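## Task

On the rack front there are twelve drive blanks in three rows of four. Press each protruding blank fully home so it latches, but skip the blank in the bottom row that is rightmost when you face the rack; it must stay untouched. The rack is free-standing: tipping it beyond a slight amount fails the task, and it must finish at its starting position. A blank or rack held in place only by the robot at the end does not count. Nothing may be pushed or knocked off the table.

## Robot and tools

Robot: two arms, left_arm and right_arm, each with six joints and a parallel gripper. The names are labels only; left_arm sits on the +y side of the shared scene frame. That frame has its origin on the table top midway between the arms, +x pointing out across the table, +z up. Positions are in metres.

execute_actions takes "actions", a list holding one item or nothing, plus optional "pictures" (true/false; images come by default). An empty list just reports the current state. A wait item is {"steps": N} with N up to 300; it sends nothing new. A motion item is {"rows": [...], "steps": N} with 1 to 15 rows and N up to 15 (default 15). One control step is 1/30 s; each row covers one step and the final row repeats to fill the remaining steps. A refused call moves nothing.

Each row is a single list of 18 numbers, all within [-1, 1], covering both arms even if one stays still: left_arm first (six joint numbers, then gripper position, force_limit, speed), then the same nine for right_arm. Joint order: waist, shoulder, elbow, forearm roll, wrist pitch, wrist roll.

Joint numbers are offsets, not poses. They are measured from the joint angles in the most recent result that printed them (before any such result in a scene, or for later calls inside one reply, from where the arm is when the action begins), never from the previous row. Scale: 1.0 equals 1.983 rad for waist and shoulder, 2.38 rad for the elbow, 2.975 rad for the three wrist joints. So sending all zeros is not a hold; it pulls the arm back to that reference. Joint ranges in rad: waist ±3.491, shoulder ±3.140, elbow -1.187 to 4.328, forearm roll ±3.316, wrist pitch ±3.140, wrist roll ±3.927. Asking for more than 0.010 rad beyond an end gets the call refused; requests past the true end are clipped there and may produce a "joint sent to its limit" line, possibly referring to an earlier action. Motion is speed-limited (about 2.6 to 3.9 rad/s depending on joint, with half a second of ramp-up), targets stay within a fixed lead of measured angles, and a target that would shift the gripper more than 70 mm from where it is gets scaled back, so big moves need several calls.

Gripper numbers are absolute commands, not offsets. position: +1 fully open (140 mm), pads touch near -0.8, -1 closes until blocked. force_limit: -1 about 14 N, 0 about 60 N, +1 about 107 N. speed: -1 about 30 mm/s, 0 about 140, +1 about 250. To keep a gripper unchanged, resend its previous three numbers; a 0 is a real command. The fingers point along the gripper's +z and close along its y. The reported end_effector_position is the point between closed pads; fingertips extend about 33 mm past it when closed, 9 mm when open, and move roughly 24 mm further out while closing, so keep clearance from surfaces. For pushing blanks a closed gripper can serve as a pusher.

Results: a state line per arm with end_effector_position and end_effector_quat_wxyz (printed position drifts from the truth at long reach); Joint positions and Joint velocities per arm in rad and rad/s; gripper position_measured in counts (3 open, 230 pads touching); object_status (0 moving, 1 blocked while opening, 2 blocked while closing = gripping, 3 reached target or pads met). "joint command not followed" means a clearance check altered joint targets; HELD marks steps where a row was not sent. Between calls the arms keep heading toward the last row until they settle or a step is HELD.

zoom_image: "camera" (cam_head_left, cam_head_right, cam_high, cam_low, cam_left_wrist, cam_right_wrist) and "region" [x0, y0, x1, y1] in that camera's pixels, origin top-left, at most 504 by 504. All images are 504x504; calibration with intrinsics and world-to-camera transforms is provided and may be slightly off. Use zooms to judge which blanks protrude and to identify the exempt slot as seen facing the rack front.

finished_scene: "scene", the number of the current scene.

Hazards: push gently and in line with each blank, supporting or not loading the rack so it neither tilts nor slides; watch its position in images. Never knock objects off the table. Keep the arms from colliding or pressing on each other. Joint torque at its load limit (139 N m for waist, shoulder, elbow; 34.8 N m for the wrist joints) or any outside force of 150 N freezes that arm for 10 seconds and drops the rest of the call. Long loaded holding heats motors; a MOTOR HOT warning precedes an OVER-TEMPERATURE FAULT brake stop. Back the pusher away after each blank so that nothing stays in only because the robot holds it.

Each tool is called after "Call:" in YAML: its name, and indented under it one key for each argument.

## Session

Call:
execute_actions:
  actions: []

Scene clock: 0.00 s of 4500.00 s.
left_arm: end_effector_position=(+0.0313, +0.2943, +0.3590) position_measured=3 object_status=3 end_effector_quat_wxyz=(-0.022, +0.947, +0.317, +0.037) | right_arm: end_effector_position=(+0.3697, -0.7060, +0.2226) position_measured=3 object_status=3 end_effector_quat_wxyz=(+0.013, +0.980, -0.193, +0.050)
Joint positions: left_arm=[-0.891 -0.647 -0.129 -0.097 -2.106  3.108] | right_arm=[-0.34   0.094  0.058 -0.004 -1.432  1.666]
Joint velocities: left_arm=[-0.001 -0.001  0.    -0.001  0.001  0.   ] | right_arm=[-0.001 -0.    -0.     0.    -0.    -0.   ]

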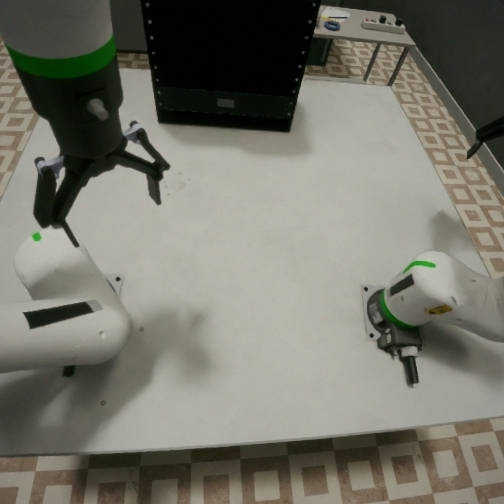

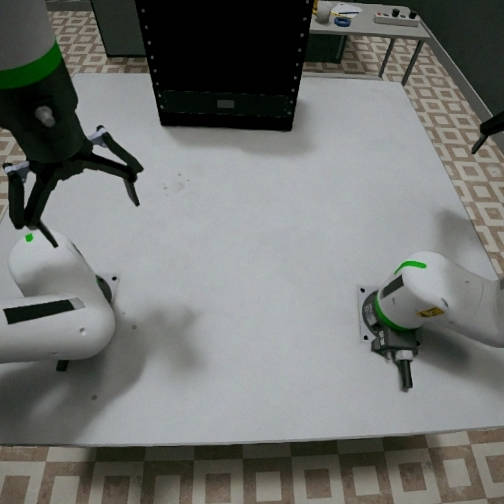

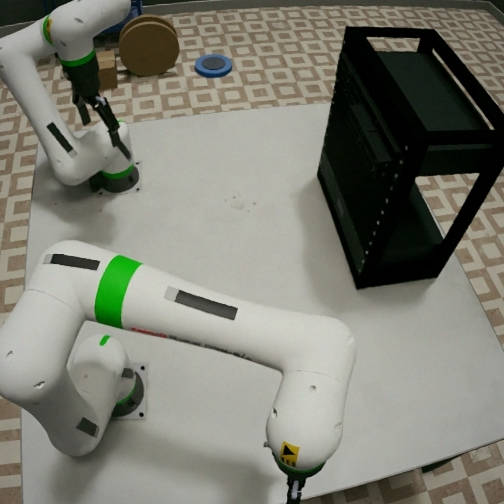

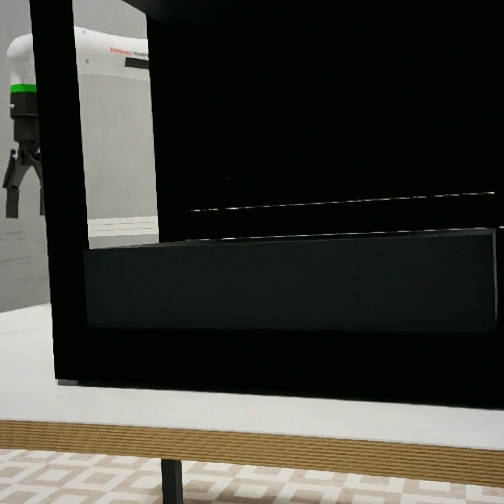

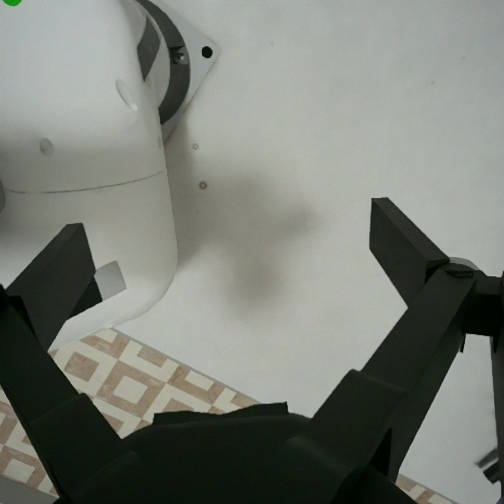

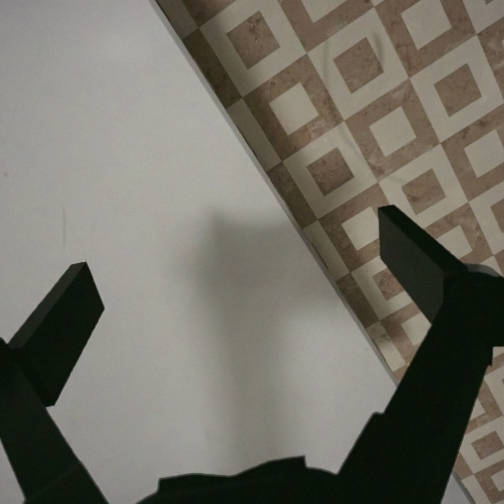

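Call:
zoom_image:
  camera: "cam_high"
  region: [310, 20, 504, 214]

Region (310, 20, 504, 214) of cam_high's 504x504 image, scaled by 2.598, with more detail than that image has.

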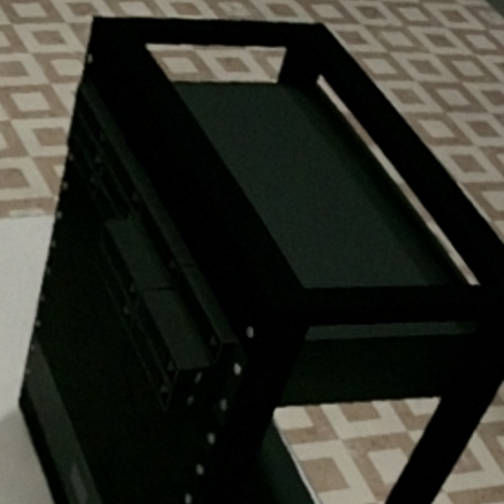

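Call:
execute_actions:
  actions:
    - {"rows":[[0.323,0.125,-0.114,0.033,0.756,-0.517,-1,0,0,0,0,0,0,0,0,1,0,0]]}
  pictures: false

Call:
execute_actions:
  actions:
    - {"steps":90}

Scene clock: 20.47 s of 4500.00 s.
left_arm: end_effector_position=(+0.1671, +0.1926, +0.3273) position_measured=104 object_status=0 end_effector_quat_wxyz=(+0.080, +0.973, +0.190, +0.100) | right_arm: end_effector_position=(+0.3697, -0.7060, +0.2226) position_measured=3 object_status=3 end_effector_quat_wxyz=(+0.013, +0.980, -0.193, +0.050)
Joint positions: left_arm=[-0.691 -0.57  -0.214 -0.066 -1.679  2.681] | right_arm=[-0.34   0.094  0.058 -0.004 -1.432  1.666]
Joint velocities: left_arm=[ 0.427  0.165 -0.18   0.065  1.09  -1.072] | right_arm=[ 0.    -0.    -0.    -0.001  0.     0.   ]
Steps of this call (steps 1 to 90: nothing new was sent; then 16.97 s passed at rest; steps 91 to 105: all 15 steps of this action). Readings (joint positions | what the end effector reports):
91: left_arm=[-0.891 -0.647 -0.129 -0.097 -2.106 3.108] | right_arm=[-0.340 0.094 0.058 -0.004 -1.432 1.666] | left_arm position_measured=3 object_status=0 | right_arm position_measured=3 object_status=3
92: left_arm=[-0.889 -0.647 -0.129 -0.096 -2.103 3.105] | right_arm=[-0.340 0.094 0.058 -0.004 -1.432 1.666] | left_arm position_measured=5 object_status=0 | right_arm position_measured=3 object_status=3
94: left_arm=[-0.872 -0.640 -0.137 -0.094 -2.072 3.073] | right_arm=[-0.340 0.094 0.058 -0.004 -1.432 1.666] | left_arm position_measured=20 object_status=0 | right_arm position_measured=3 object_status=3
98: left_arm=[-0.801 -0.613 -0.167 -0.083 -1.933 2.935] | right_arm=[-0.340 0.094 0.058 -0.004 -1.432 1.666] | left_arm position_measured=51 object_status=0 | right_arm position_measured=3 object_status=3
105: the state above

Scene clock: 23.47 s of 4500.00 s.
left_arm: end_effector_position=(+0.5953, +0.1465, +0.6130) position_measured=233 object_status=3 end_effector_quat_wxyz=(+0.113, +0.648, -0.097, +0.747) | right_arm: end_effector_position=(+0.3697, -0.7060, +0.2226) position_measured=3 object_status=3 end_effector_quat_wxyz=(+0.013, +0.980, -0.193, +0.050)
Joint positions: left_arm=[-0.25  -0.399 -0.4    0.002  0.143  1.57 ] | right_arm=[-0.34   0.094  0.058 -0.004 -1.432  1.666]
Joint velocities: left_arm=[-0.    -0.    -0.    -0.     0.001 -0.   ] | right_arm=[-0.001  0.    -0.    -0.001  0.     0.   ]
Steps of this call (steps 1 to 60: the robot went on to your last target; steps 61 to 90: nothing new was sent). Readings (joint positions | what the end effector reports):
1: left_arm=[-0.676 -0.564 -0.220 -0.064 -1.641 2.645] | right_arm=[-0.340 0.094 0.058 -0.004 -1.432 1.666] | left_arm position_measured=111 object_status=0 | right_arm position_measured=3 object_status=3
2: left_arm=[-0.663 -0.559 -0.225 -0.062 -1.604 2.610] | right_arm=[-0.340 0.094 0.058 -0.004 -1.432 1.666] | left_arm position_measured=119 object_status=0 | right_arm position_measured=3 object_status=3
4: left_arm=[-0.636 -0.549 -0.237 -0.058 -1.528 2.543] | right_arm=[-0.340 0.094 0.058 -0.004 -1.432 1.666] | left_arm position_measured=134 object_status=0 | right_arm position_measured=3 object_status=3
8: left_arm=[-0.587 -0.530 -0.258 -0.050 -1.375 2.419] | right_arm=[-0.340 0.094 0.058 -0.004 -1.432 1.666] | left_arm position_measured=164 object_status=0 | right_arm position_measured=3 object_status=3
90: the state above
All arms were judged still, so your last target was given up. Only a new action makes them travel on or press farther. Fingers that are still opening or closing keep moving.
camera_calibration (this result's frames):
cam_left_wrist: T_world_to_cam=[[-0.312504, -0.94603, -0.0858435, 0.363903], [-0.267327, 0.174303, -0.94771, 0.713222], [0.911525, -0.273215, -0.30737, -0.113308], [0, 0, 0, 1]] pos_world=[0.407668, 0.188989, 0.672339]
cam_right_wrist: T_world_to_cam=[[-0.546167, -0.836816, 0.0379597, -0.400054], [-0.779395, 0.524252, 0.343079, 0.58393], [-0.306995, 0.157793, -0.938539, 0.622578], [0, 0, 0, 1]] pos_world=[0.427743, -0.739137, 0.399165]

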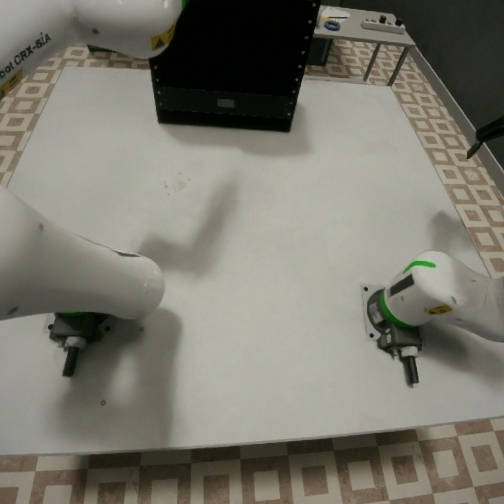

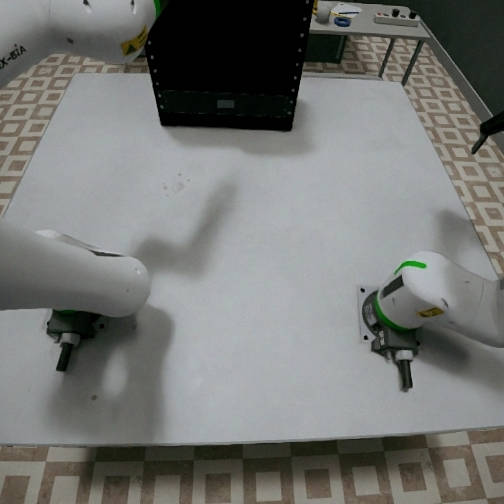

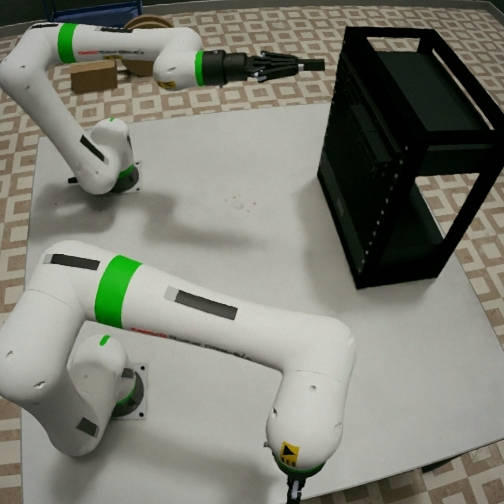

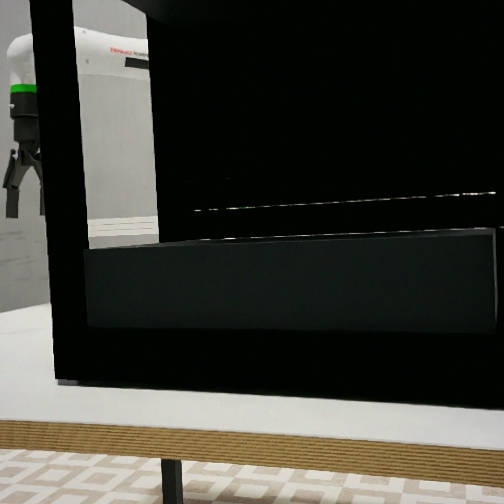

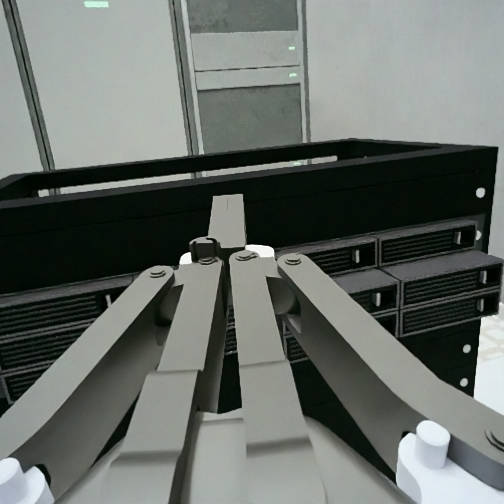

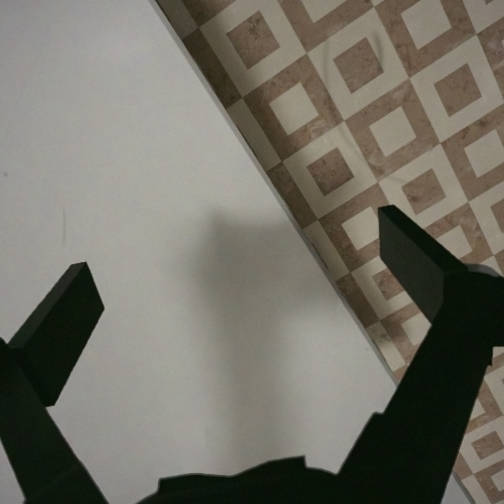

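Call:
execute_actions:
  actions:
    - {"rows":[[0.05,-0.051,-0.134,0,0.026,0,-1,0,0,0,0.406,0.354,-0.526,-0.023,0.496,1,0,0]]}
  pictures: false

Call:
execute_actions:
  actions:
    - {"steps":90}

Scene clock: 38.80 s of 4500.00 s.
left_arm: end_effector_position=(+0.5814, +0.2091, +0.4593) position_measured=233 object_status=3 end_effector_quat_wxyz=(+0.073, +0.701, -0.072, +0.706) | right_arm: end_effector_position=(+0.5221, -0.6153, +0.1840) position_measured=3 object_status=3 end_effector_quat_wxyz=(-0.158, +0.978, -0.006, +0.136)
Joint positions: left_arm=[-0.155 -0.496 -0.705  0.001  0.217  1.57 ] | right_arm=[-0.34   0.335  0.31  -0.411 -1.453  2.072]
Joint velocities: left_arm=[ 0.123 -0.125 -0.39  -0.     0.095 -0.   ] | right_arm=[ 0.     0.519  0.544 -1.039 -0.045  0.979]
Steps of this call (steps 1 to 90: nothing new was sent; then 11.83 s passed at rest; steps 91 to 105: all 15 steps of this action). Readings (joint positions | what the end effector reports):
91: left_arm=[-0.250 -0.399 -0.400 0.002 0.143 1.570] | right_arm=[-0.340 0.094 0.058 -0.004 -1.432 1.666] | left_arm position_measured=233 object_status=3 | right_arm position_measured=3 object_status=3
92: left_arm=[-0.249 -0.400 -0.403 0.002 0.144 1.570] | right_arm=[-0.340 0.096 0.060 -0.006 -1.432 1.669] | left_arm position_measured=233 object_status=3 | right_arm position_measured=3 object_status=3
94: left_arm=[-0.241 -0.408 -0.428 0.002 0.150 1.570] | right_arm=[-0.340 0.117 0.082 -0.038 -1.434 1.700] | left_arm position_measured=233 object_status=3 | right_arm position_measured=3 object_status=3
98: left_arm=[-0.208 -0.442 -0.535 0.002 0.175 1.570] | right_arm=[-0.340 0.203 0.171 -0.171 -1.441 1.833] | left_arm position_measured=233 object_status=3 | right_arm position_measured=3 object_status=3
105: the state above

Scene clock: 41.80 s of 4500.00 s.
left_arm: end_effector_position=(+0.5800, +0.2120, +0.4522) position_measured=233 object_status=3 end_effector_quat_wxyz=(+0.071, +0.703, -0.070, +0.704) | right_arm: end_effector_position=(+0.8352, -0.4038, +0.3099) position_measured=3 object_status=3 end_effector_quat_wxyz=(-0.343, +0.618, +0.345, +0.617)
Joint positions: left_arm=[-0.151 -0.5   -0.719  0.002  0.22   1.57 ] | right_arm=[-0.34   0.899  0.9   -1.568 -1.501  3.142]
Joint velocities: left_arm=[-0.  0.  0. -0. -0. -0.] | right_arm=[ 0.001  0.    -0.     0.001  0.001  0.   ]
Steps of this call (steps 1 to 60: the robot went on to your last target; steps 61 to 90: nothing new was sent). Readings (joint positions | what the end effector reports):
1: left_arm=[-0.152 -0.499 -0.715 0.001 0.219 1.570] | right_arm=[-0.340 0.353 0.328 -0.447 -1.454 2.105] | left_arm position_measured=233 object_status=3 | right_arm position_measured=3 object_status=3
2: left_arm=[-0.151 -0.500 -0.718 0.001 0.220 1.570] | right_arm=[-0.340 0.370 0.346 -0.483 -1.456 2.138] | left_arm position_measured=233 object_status=3 | right_arm position_measured=3 object_status=3
4: left_arm=[-0.151 -0.500 -0.719 0.001 0.220 1.570] | right_arm=[-0.340 0.405 0.383 -0.555 -1.459 2.204] | left_arm position_measured=233 object_status=3 | right_arm position_measured=3 object_status=3
8: left_arm=[-0.151 -0.500 -0.719 0.001 0.220 1.570] | right_arm=[-0.340 0.476 0.458 -0.701 -1.465 2.339] | left_arm position_measured=233 object_status=3 | right_arm position_measured=3 object_status=3
90: the state above
All arms were judged still, so your last target was given up. Only a new action makes them travel on or press farther. Fingers that are still opening or closing keep moving.
camera_calibration (this result's frames):
cam_left_wrist: T_world_to_cam=[[-0.22878, -0.969993, -0.0823018, 0.362194], [-0.410311, 0.172751, -0.895434, 0.604935], [0.882782, -0.171088, -0.437521, -0.0770446], [0, 0, 0, 1]] pos_world=[0.399088, 0.233641, 0.53778]
cam_right_wrist: T_world_to_cam=[[0.808128, -0.560218, -0.181893, -0.847518], [-0.38864, -0.275109, -0.87936, 0.488091], [0.442593, 0.781326, -0.440046, 0.271005], [0, 0, 0, 1]] pos_world=[0.75465, -0.55226, 0.394304]

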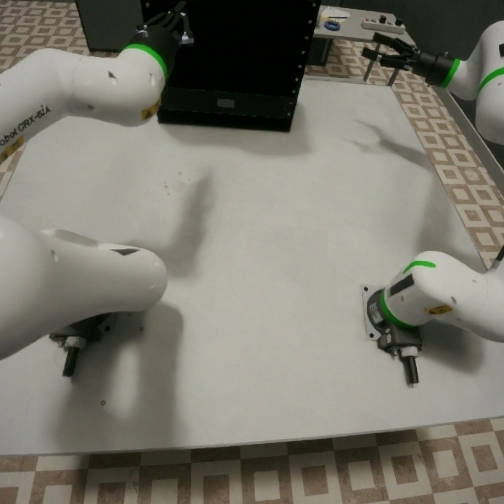

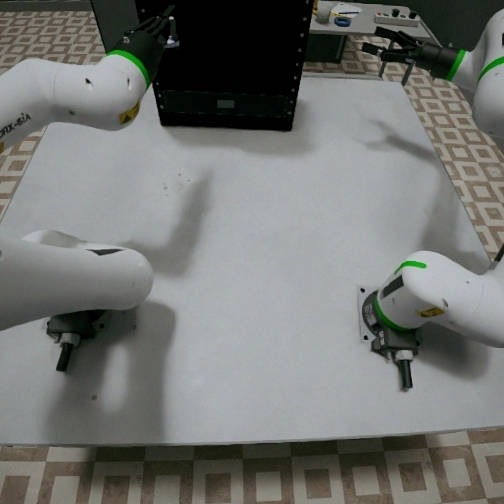

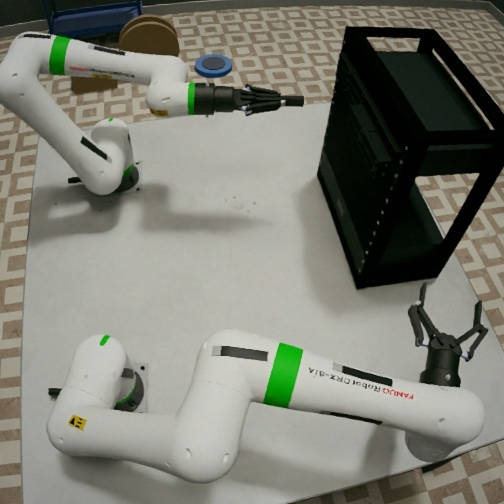

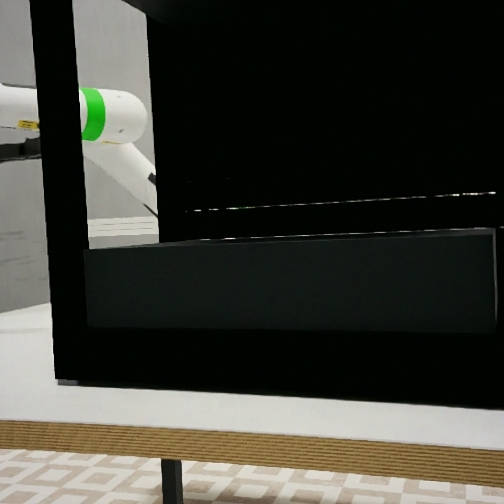

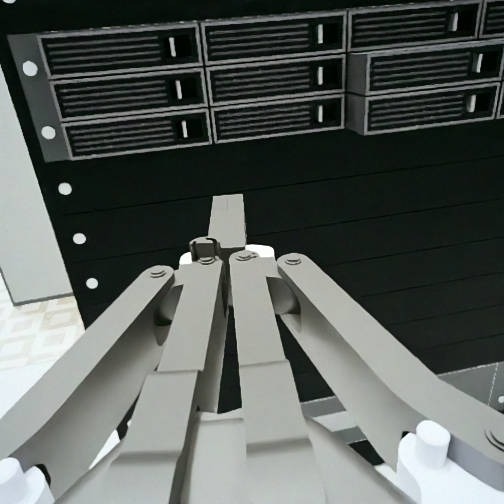

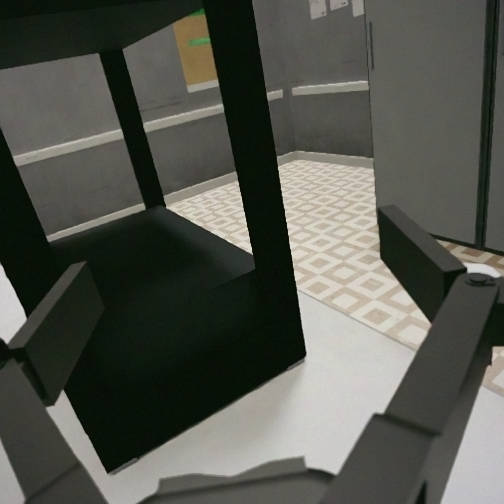

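Call:
execute_actions:
  actions:
    - {"rows":[[0,0,0,0,0,0,-1,0,0,0.08,0.05,0.042,0,-0.108,0,1,0,0]]}
  pictures: false

Call:
execute_actions:
  actions:
    - {"steps":25}

Scene clock: 49.07 s of 4500.00 s.
left_arm: end_effector_position=(+0.5800, +0.2120, +0.4522) position_measured=233 object_status=3 end_effector_quat_wxyz=(+0.071, +0.703, -0.070, +0.704) | right_arm: end_effector_position=(+0.7448, -0.2510, +0.2774) position_measured=3 object_status=3 end_effector_quat_wxyz=(+0.479, -0.520, -0.481, -0.519)
Joint positions: left_arm=[-0.151 -0.5   -0.719  0.002  0.22   1.57 ] | right_arm=[-0.183  0.997  0.999 -1.569 -1.818  3.142]
Joint velocities: left_arm=[ 0.  0. -0.  0.  0.  0.] | right_arm=[ 0.092  0.058  0.059 -0.001 -0.189 -0.   ]
Steps of this call (steps 1 to 90: nothing new was sent; then 3.77 s passed at rest; steps 91 to 105: all 15 steps of this action). Readings (joint positions | what the end effector reports):
91: left_arm=[-0.151 -0.500 -0.719 0.002 0.220 1.570] | right_arm=[-0.340 0.899 0.900 -1.568 -1.501 3.142] | left_arm position_measured=233 object_status=3 | right_arm position_measured=3 object_status=3
92: left_arm=[-0.151 -0.500 -0.719 0.002 0.220 1.570] | right_arm=[-0.338 0.900 0.901 -1.568 -1.504 3.142] | left_arm position_measured=233 object_status=3 | right_arm position_measured=3 object_status=3
94: left_arm=[-0.151 -0.500 -0.719 0.002 0.220 1.570] | right_arm=[-0.323 0.910 0.911 -1.568 -1.535 3.142] | left_arm position_measured=233 object_status=3 | right_arm position_measured=3 object_status=3
98: left_arm=[-0.151 -0.500 -0.719 0.002 0.220 1.570] | right_arm=[-0.265 0.945 0.947 -1.569 -1.651 3.142] | left_arm position_measured=233 object_status=3 | right_arm position_measured=3 object_status=3
105: the state above

Scene clock: 49.90 s of 4500.00 s.
left_arm: end_effector_position=(+0.5800, +0.2120, +0.4522) position_measured=233 object_status=3 end_effector_quat_wxyz=(+0.071, +0.703, -0.070, +0.704) | right_arm: end_effector_position=(+0.7434, -0.2496, +0.2771) position_measured=3 object_status=3 end_effector_quat_wxyz=(+0.480, -0.519, -0.482, -0.518)
Joint positions: left_arm=[-0.151 -0.5   -0.719  0.002  0.22   1.57 ] | right_arm=[-0.181  0.998  1.    -1.569 -1.822  3.142]
Joint velocities: left_arm=[ 0.001 -0.    -0.    -0.002 -0.002  0.   ] | right_arm=[0.001 0.    0.    0.    0.001 0.   ]
Steps of this call (steps 1 to 15: the robot went on to your last target; steps 16 to 25: nothing new was sent). Readings (joint positions | what the end effector reports):
1: left_arm=[-0.151 -0.500 -0.719 0.002 0.220 1.570] | right_arm=[-0.181 0.998 1.000 -1.569 -1.821 3.142] | left_arm position_measured=233 object_status=3 | right_arm position_measured=3 object_status=3
2: left_arm=[-0.151 -0.500 -0.719 0.002 0.220 1.570] | right_arm=[-0.181 0.998 1.000 -1.569 -1.822 3.142] | left_arm position_measured=233 object_status=3 | right_arm position_measured=3 object_status=3
4: left_arm=[-0.151 -0.500 -0.719 0.002 0.220 1.570] | right_arm=[-0.181 0.998 1.000 -1.569 -1.822 3.142] | left_arm position_measured=233 object_status=3 | right_arm position_measured=3 object_status=3
8: left_arm=[-0.151 -0.500 -0.719 0.002 0.220 1.570] | right_arm=[-0.181 0.998 1.000 -1.569 -1.822 3.142] | left_arm position_measured=233 object_status=3 | right_arm position_measured=3 object_status=3
25: the state above
All arms were judged still, so your last target was given up. Only a new action makes them travel on or press farther. Fingers that are still opening or closing keep moving.
camera_calibration (this result's frames):
cam_left_wrist: T_world_to_cam=[[-0.22878, -0.969993, -0.0823016, 0.362194], [-0.410311, 0.17275, -0.895434, 0.604936], [0.882782, -0.171088, -0.437521, -0.0770447], [0, 0, 0, 1]] pos_world=[0.399088, 0.233641, 0.53778]
cam_right_wrist: T_world_to_cam=[[0.97549, -0.123851, -0.181879, -0.708492], [-0.217733, -0.423833, -0.87918, 0.301748], [0.0318008, 0.897233, -0.440411, 0.511146], [0, 0, 0, 1]] pos_world=[0.740573, -0.418473, 0.361545]

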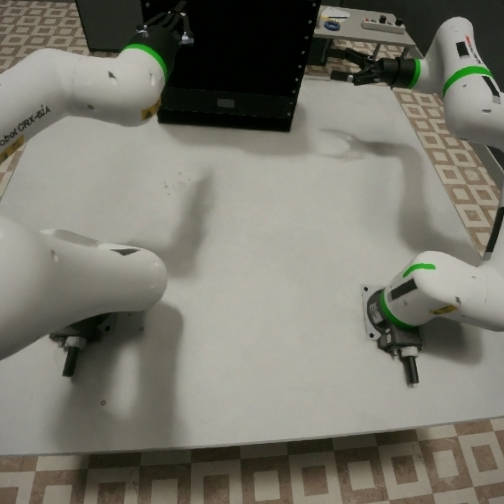

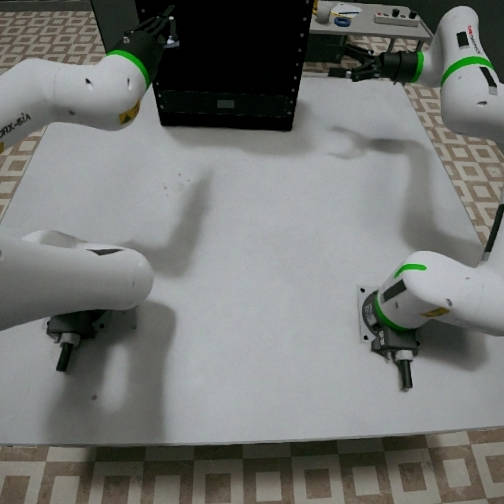

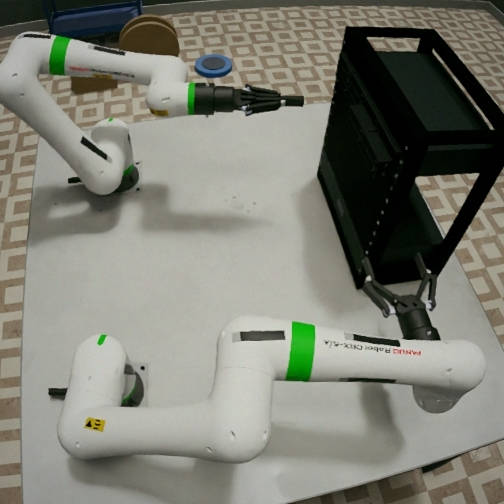

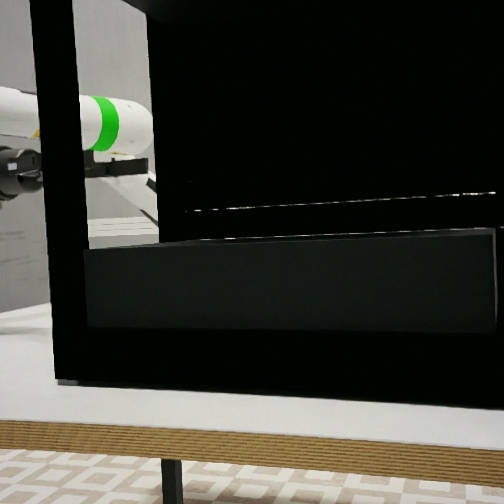

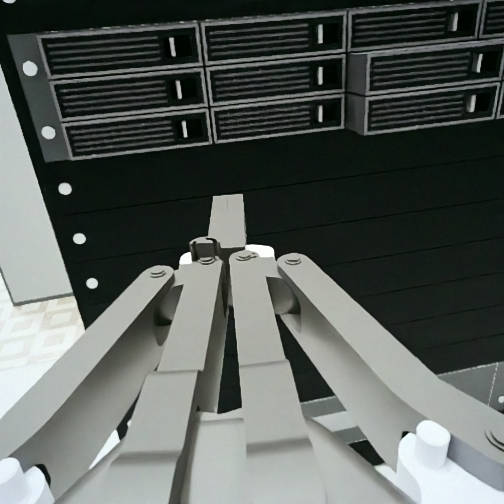

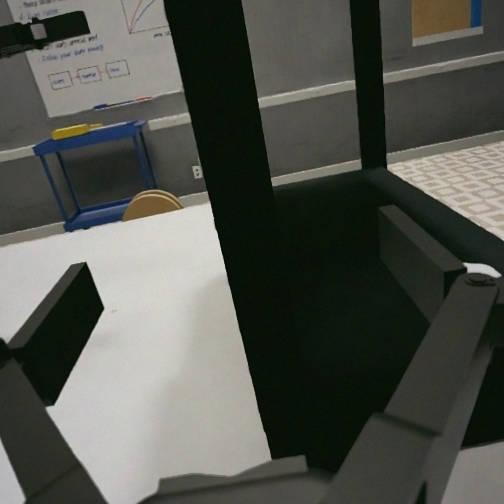

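Call:
execute_actions:
  actions:
    - {"rows":[[-0.106,0.151,0.136,0,-0.008,0,-1,0,0,0.066,-0.038,-0.032,0,0.044,0,0.2,-0.5,-0.5]]}
  pictures: false

Call:
execute_actions:
  actions:
    - {"steps":25}

Scene clock: 57.13 s of 4500.00 s.
left_arm: end_effector_position=(+0.6227, +0.0691, +0.5020) position_measured=233 object_status=3 end_effector_quat_wxyz=(+0.140, +0.693, -0.139, +0.694) | right_arm: end_effector_position=(+0.7521, -0.1485, +0.3020) position_measured=64 object_status=0 end_effector_quat_wxyz=(+0.480, -0.519, -0.482, -0.518)
Joint positions: left_arm=[-0.347 -0.221 -0.417  0.002  0.198  1.57 ] | right_arm=[-0.05   0.923  0.924 -1.568 -1.691  3.142]
Joint velocities: left_arm=[-0.304  0.432  0.462  0.    -0.035  0.   ] | right_arm=[ 0.003 -0.001 -0.001  0.001  0.    -0.   ]
Steps of this call (steps 1 to 90: nothing new was sent; then 3.73 s passed at rest; steps 91 to 105: all 15 steps of this action). Readings (joint positions | what the end effector reports):
91: left_arm=[-0.151 -0.500 -0.719 0.002 0.220 1.570] | right_arm=[-0.181 0.998 1.000 -1.568 -1.822 3.142] | left_arm position_measured=233 object_status=3 | right_arm position_measured=3 object_status=0
92: left_arm=[-0.152 -0.498 -0.717 0.002 0.220 1.570] | right_arm=[-0.179 0.997 1.000 -1.568 -1.820 3.142] | left_arm position_measured=233 object_status=3 | right_arm position_measured=4 object_status=0
94: left_arm=[-0.167 -0.478 -0.694 0.002 0.218 1.570] | right_arm=[-0.158 0.985 0.987 -1.568 -1.799 3.142] | left_arm position_measured=233 object_status=3 | right_arm position_measured=13 object_status=0
98: left_arm=[-0.234 -0.381 -0.590 0.002 0.211 1.570] | right_arm=[-0.079 0.940 0.942 -1.568 -1.721 3.142] | left_arm position_measured=233 object_status=3 | right_arm position_measured=32 object_status=0
105: the state above

Scene clock: 57.97 s of 4500.00 s.
left_arm: end_effector_position=(+0.6247, +0.0575, +0.5045) position_measured=233 object_status=3 end_effector_quat_wxyz=(+0.144, +0.692, -0.144, +0.693) | right_arm: end_effector_position=(+0.7521, -0.1482, +0.3021) position_measured=104 object_status=3 end_effector_quat_wxyz=(+0.480, -0.519, -0.482, -0.518)
Joint positions: left_arm=[-0.361 -0.201 -0.395  0.002  0.196  1.57 ] | right_arm=[-0.05   0.923  0.924 -1.569 -1.691  3.142]
Joint velocities: left_arm=[ 0.001  0.    -0.001 -0.001  0.001 -0.   ] | right_arm=[ 0.    -0.     0.    -0.    -0.001 -0.   ]
Steps of this call (steps 1 to 25: the robot went on to your last target). Readings (joint positions | what the end effector reports):
1: left_arm=[-0.355 -0.209 -0.405 0.002 0.197 1.570] | right_arm=[-0.050 0.923 0.924 -1.568 -1.691 3.142] | left_arm position_measured=233 object_status=3 | right_arm position_measured=69 object_status=0
2: left_arm=[-0.360 -0.203 -0.398 0.002 0.197 1.570] | right_arm=[-0.050 0.923 0.924 -1.568 -1.691 3.142] | left_arm position_measured=233 object_status=3 | right_arm position_measured=73 object_status=0
4: left_arm=[-0.361 -0.201 -0.396 0.002 0.196 1.570] | right_arm=[-0.050 0.923 0.924 -1.568 -1.691 3.142] | left_arm position_measured=233 object_status=3 | right_arm position_measured=83 object_status=0
8: left_arm=[-0.361 -0.201 -0.396 0.002 0.196 1.570] | right_arm=[-0.050 0.923 0.924 -1.568 -1.691 3.142] | left_arm position_measured=233 object_status=3 | right_arm position_measured=101 object_status=0
25: the state above
camera_calibration (this result's frames):
cam_left_wrist: T_world_to_cam=[[-0.426167, -0.900892, -0.0823062, 0.346193], [-0.3649, 0.254439, -0.895605, 0.663872], [0.827786, -0.351644, -0.437169, -0.0754792], [0, 0, 0, 1]] pos_world=[0.452263, 0.116426, 0.590064]
cam_right_wrist: T_world_to_cam=[[0.975414, -0.123788, -0.182329, -0.699566], [-0.218101, -0.42354, -0.87923, 0.368977], [0.0316143, 0.89738, -0.440126, 0.431029], [0, 0, 0, 1]] pos_world=[0.749214, -0.317118, 0.386571]

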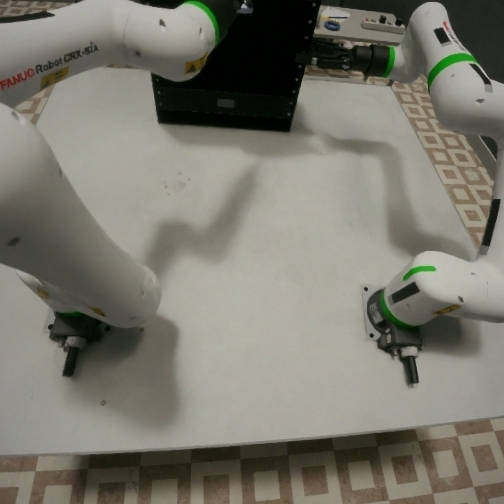

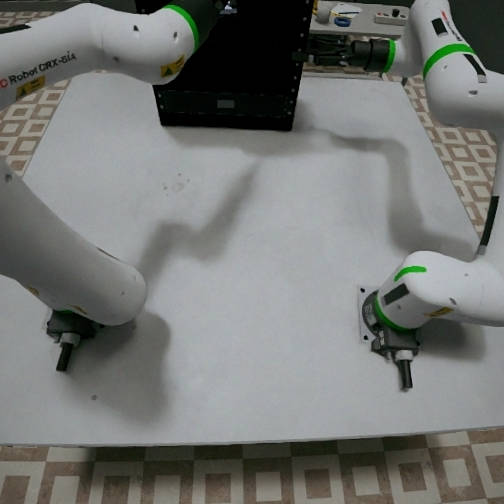

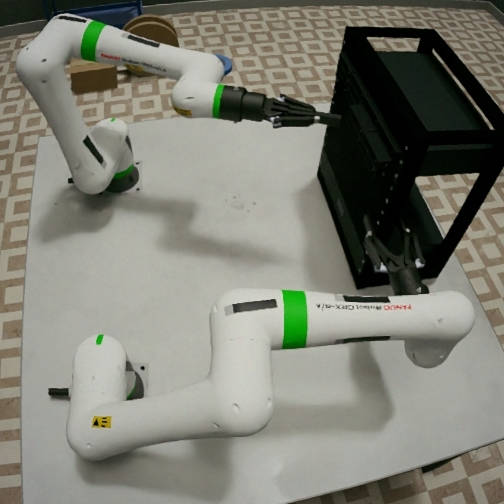

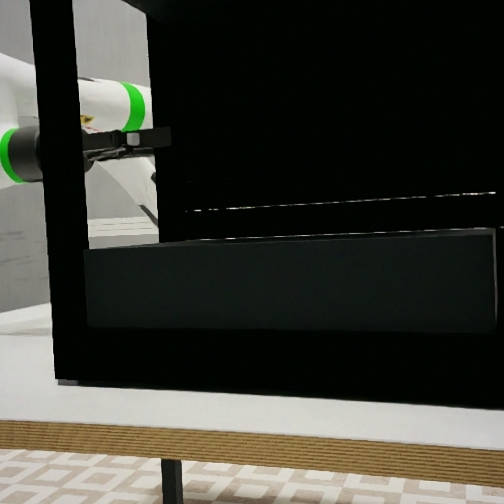

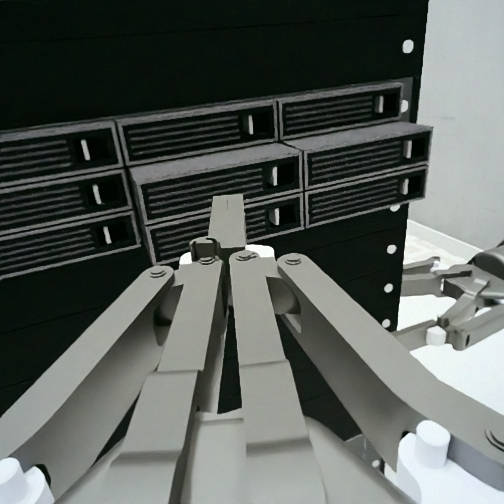

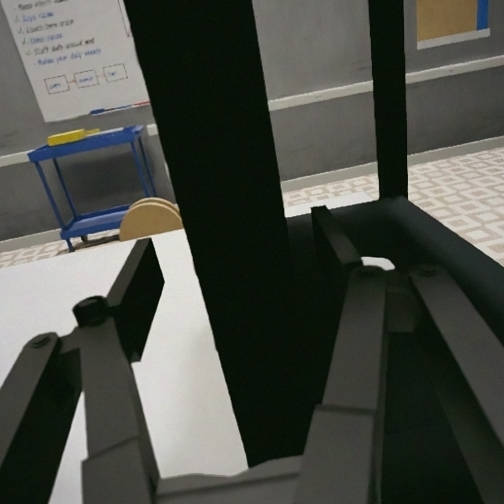

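Call:
execute_actions:
  actions:
    - {"rows":[[0,0,0,0,0,0,-1,0,0,0.006,0,0,0,0.008,0,-1,0.5,-0.5]]}
  pictures: false

Call:
execute_actions:
  actions:
    - {"rows":[[0.003,0.012,0.008,0,0.001,0,-1,0,0,0,0,0,0,0,0,-1,0.5,-0.5],[0.003,0.012,0.008,0,0.001,0,-1,0,0,0,0,0,0,0,0,-1,0.5,-0.5],[0.005,0.022,0.015,0,0.003,0,-1,0,0,0,0,0,0,0,0,-1,0.5,-0.5],[0.005,0.022,0.015,0,0.003,0,-1,0,0,0,0,0,0,0,0,-1,0.5,-0.5],[0.007,0.03,0.021,0,0.004,0,-1,0,0,0,0,0,0,0,0,-1,0.5,-0.5],[0.007,0.03,0.021,0,0.004,0,-1,0,0,0,0,0,0,0,0,-1,0.5,-0.5],[0.009,0.038,0.026,0,0.004,0,-1,0,0,0,0,0,0,0,0,-1,0.5,-0.5],[0.009,0.038,0.026,0,0.004,0,-1,0,0,0,0,0,0,0,0,-1,0.5,-0.5],[0.011,0.046,0.032,0,0.005,0,-1,0,0,0,0,0,0,0,0,-1,0.5,-0.5]]}

Scene clock: 66.43 s of 4500.00 s.
left_arm: end_effector_position=(+0.6247, +0.0575, +0.5045) position_measured=233 object_status=3 end_effector_quat_wxyz=(+0.144, +0.692, -0.144, +0.693) | right_arm: end_effector_position=(+0.7574, -0.1397, +0.3023) position_measured=165 object_status=0 end_effector_quat_wxyz=(+0.478, -0.521, -0.479, -0.520)
Joint positions: left_arm=[-0.361 -0.201 -0.395  0.002  0.196  1.57 ] | right_arm=[-0.038  0.923  0.924 -1.569 -1.669  3.142]
Joint velocities: left_arm=[ 0.001  0.001  0.    -0.001  0.001 -0.   ] | right_arm=[ 0.    -0.    -0.     0.001  0.     0.   ]
Steps of this call (steps 1 to 15: the robot went on to your last target; steps 16 to 90: nothing new was sent; then 4.97 s passed at rest; steps 91 to 105: all 15 steps of this action). Readings (joint positions | what the end effector reports):
91: left_arm=[-0.361 -0.201 -0.395 0.002 0.196 1.570] | right_arm=[-0.050 0.923 0.924 -1.569 -1.691 3.142] | left_arm position_measured=233 object_status=3 | right_arm position_measured=104 object_status=0
92: left_arm=[-0.361 -0.201 -0.395 0.002 0.196 1.570] | right_arm=[-0.048 0.923 0.924 -1.569 -1.688 3.142] | left_arm position_measured=233 object_status=3 | right_arm position_measured=105 object_status=0
94: left_arm=[-0.361 -0.201 -0.395 0.002 0.196 1.570] | right_arm=[-0.039 0.923 0.924 -1.569 -1.671 3.142] | left_arm position_measured=233 object_status=3 | right_arm position_measured=114 object_status=0
98: left_arm=[-0.361 -0.201 -0.395 0.002 0.196 1.570] | right_arm=[-0.038 0.923 0.924 -1.569 -1.667 3.142] | left_arm position_measured=233 object_status=3 | right_arm position_measured=133 object_status=0
105: the state above

Scene clock: 66.93 s of 4500.00 s.
left_arm: end_effector_position=(+0.6661, +0.0568, +0.5039) position_measured=233 object_status=3 end_effector_quat_wxyz=(+0.137, +0.693, -0.136, +0.694) | right_arm: end_effector_position=(+0.7574, -0.1397, +0.3023) position_measured=170 object_status=2 end_effector_quat_wxyz=(+0.478, -0.521, -0.479, -0.520)
Joint positions: left_arm=[-0.339 -0.11  -0.319  0.002  0.211  1.57 ] | right_arm=[-0.038  0.923  0.924 -1.569 -1.669  3.142]
Joint velocities: left_arm=[-0.     0.002  0.002 -0.001 -0.    -0.   ] | right_arm=[-0.     0.     0.    -0.     0.001 -0.   ]
Steps of this call (steps 1 to 15: all 15 steps of this action). Readings (joint positions | what the end effector reports):
1: left_arm=[-0.361 -0.201 -0.395 0.002 0.196 1.570] | right_arm=[-0.038 0.923 0.924 -1.569 -1.669 3.142] | left_arm position_measured=233 object_status=3 | right_arm position_measured=169 object_status=0
2: left_arm=[-0.361 -0.199 -0.394 0.002 0.196 1.570] | right_arm=[-0.038 0.923 0.924 -1.569 -1.669 3.142] | left_arm position_measured=233 object_status=3 | right_arm position_measured=170 object_status=0
4: left_arm=[-0.357 -0.181 -0.379 0.002 0.199 1.570] | right_arm=[-0.038 0.923 0.924 -1.569 -1.669 3.142] | left_arm position_measured=233 object_status=3 | right_arm position_measured=170 object_status=0
8: left_arm=[-0.348 -0.143 -0.347 0.002 0.207 1.570] | right_arm=[-0.038 0.923 0.924 -1.569 -1.669 3.142] | left_arm position_measured=233 object_status=3 | right_arm position_measured=170 object_status=2
15: the state above
camera_calibration (this result's frames):
cam_left_wrist: T_world_to_cam=[[-0.406619, -0.90988, -0.0823313, 0.350615], [-0.370529, 0.246615, -0.895482, 0.682683], [0.835086, -0.333614, -0.437416, -0.116018], [0, 0, 0, 1]] pos_world=[0.492406, 0.111953, 0.589449]
cam_right_wrist: T_world_to_cam=[[0.9741, -0.133856, -0.182238, -0.704138], [-0.222376, -0.421141, -0.879312, 0.377464], [0.0409535, 0.897063, -0.44, 0.416067], [0, 0, 0, 1]] pos_world=[0.7528, -0.308527, 0.386657]

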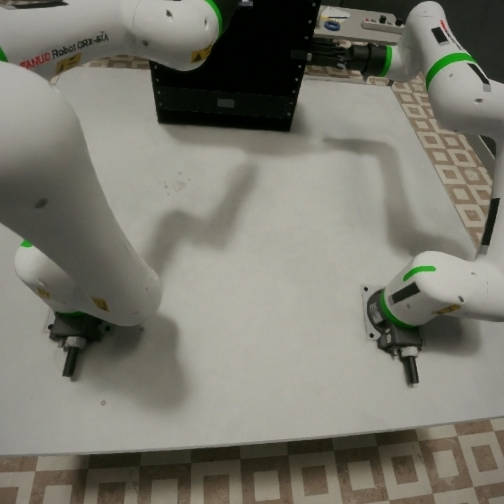

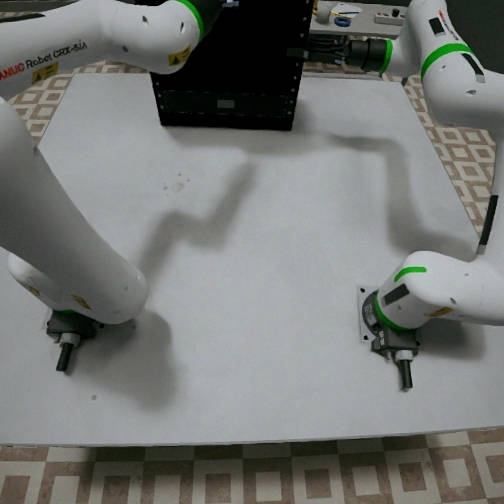

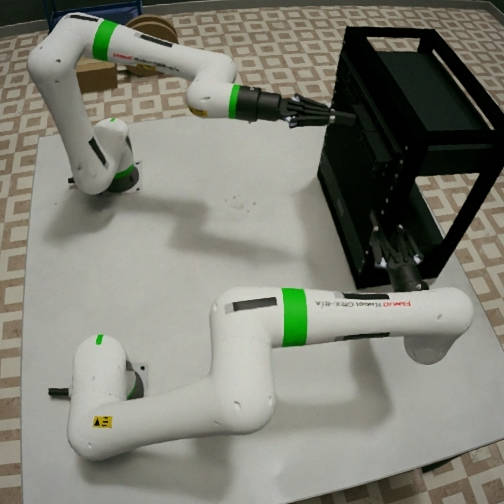

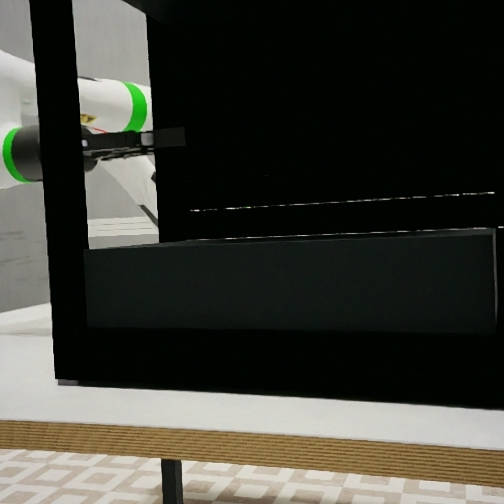

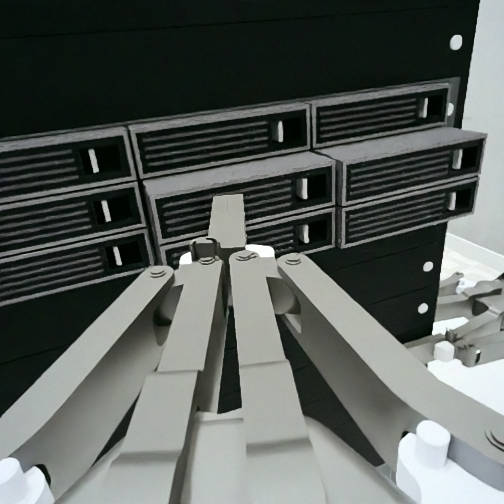

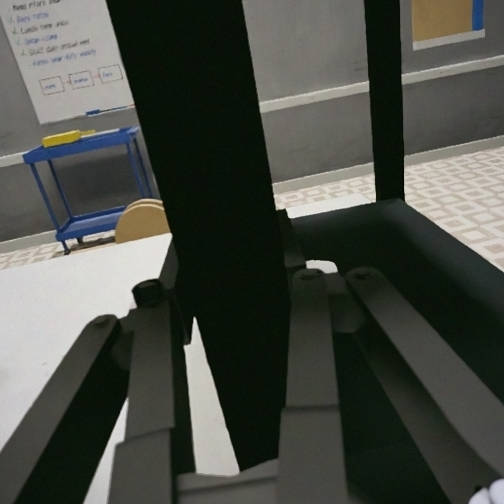

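Call:
execute_actions:
  actions:
    - {"rows":[[0.005,0.02,0.013,0,0.003,0,-1,0,0,0,0,0,0,0,0,-1,0.5,-0.5]]}

Scene clock: 70.00 s of 4500.00 s.
left_arm: end_effector_position=(+0.6843, +0.0574, +0.5018) position_measured=233 object_status=3 end_effector_quat_wxyz=(+0.134, +0.694, -0.133, +0.695) | right_arm: end_effector_position=(+0.7574, -0.1397, +0.3023) position_measured=170 object_status=2 end_effector_quat_wxyz=(+0.478, -0.521, -0.479, -0.520)
Joint positions: left_arm=[-0.329 -0.07  -0.289  0.002  0.22   1.57 ] | right_arm=[-0.038  0.923  0.924 -1.569 -1.669  3.142]
Joint velocities: left_arm=[ 0.     0.001 -0.     0.001 -0.001 -0.   ] | right_arm=[ 0.    -0.001 -0.     0.     0.     0.   ]
Steps of this call (steps 1 to 15: the robot went on to your last target; steps 16 to 77: nothing new was sent; steps 78 to 92: all 15 steps of this action). Readings (joint positions | what the end effector reports):
78: left_arm=[-0.339 -0.110 -0.319 0.002 0.211 1.570] | right_arm=[-0.038 0.923 0.924 -1.569 -1.669 3.142] | left_arm position_measured=233 object_status=3 | right_arm position_measured=170 object_status=2
79: left_arm=[-0.339 -0.108 -0.318 0.002 0.212 1.570] | right_arm=[-0.038 0.923 0.924 -1.569 -1.669 3.142] | left_arm position_measured=233 object_status=3 | right_arm position_measured=170 object_status=2
81: left_arm=[-0.334 -0.088 -0.302 0.002 0.216 1.570] | right_arm=[-0.038 0.923 0.924 -1.569 -1.669 3.142] | left_arm position_measured=233 object_status=3 | right_arm position_measured=170 object_status=2
85: left_arm=[-0.329 -0.070 -0.289 0.002 0.220 1.570] | right_arm=[-0.038 0.923 0.924 -1.569 -1.669 3.142] | left_arm position_measured=233 object_status=3 | right_arm position_measured=170 object_status=2
92: the state above
camera_calibration (this result's frames):
cam_left_wrist: T_world_to_cam=[[-0.397469, -0.913917, -0.0823093, 0.352375], [-0.372751, 0.242773, -0.89561, 0.689238], [0.838496, -0.325297, -0.437158, -0.134892], [0, 0, 0, 1]] pos_world=[0.510079, 0.110833, 0.587323]
cam_right_wrist: T_world_to_cam=[[0.974099, -0.133875, -0.182234, -0.704147], [-0.222376, -0.421051, -0.879355, 0.377527], [0.0409938, 0.897103, -0.439916, 0.416021], [0, 0, 0, 1]] pos_world=[0.752808, -0.308523, 0.386675]

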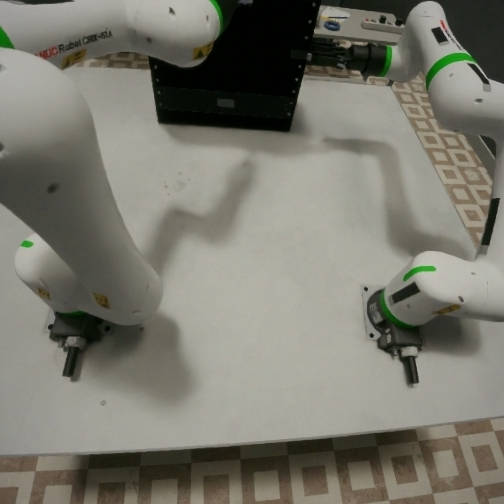

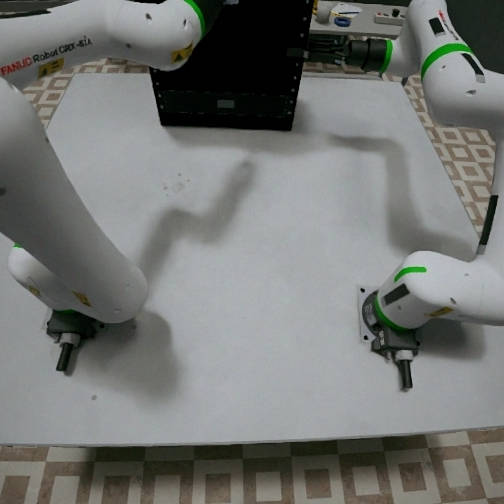

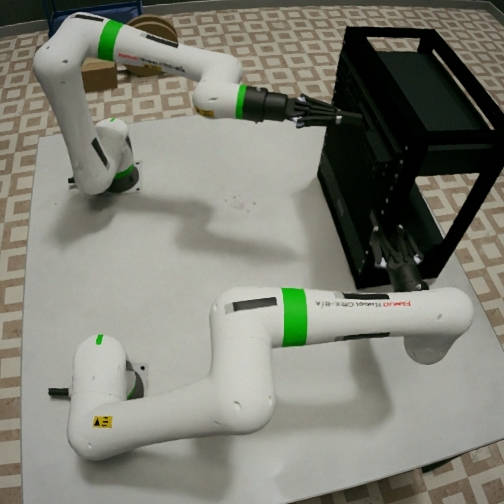

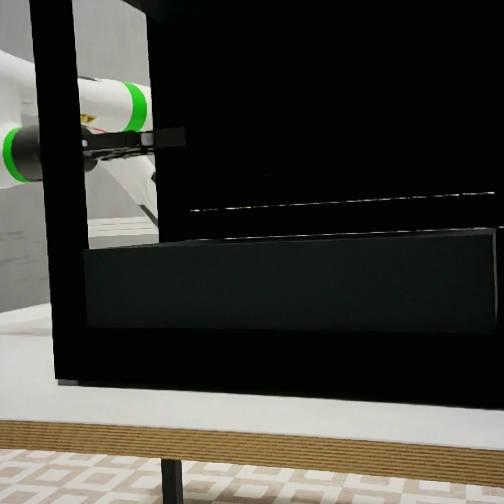

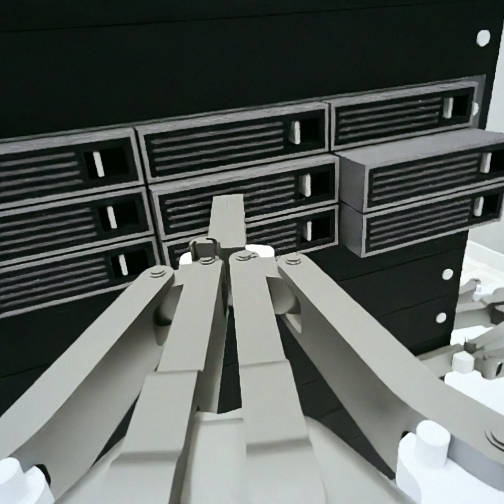

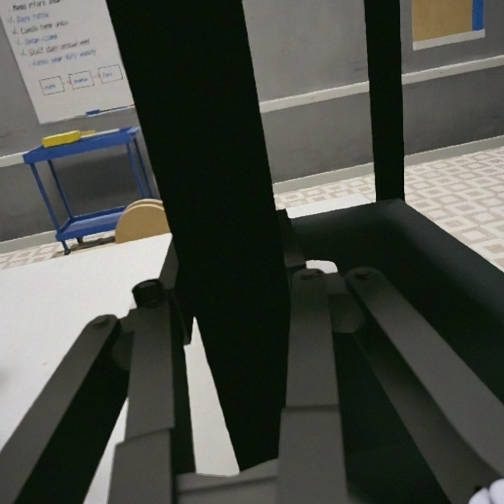

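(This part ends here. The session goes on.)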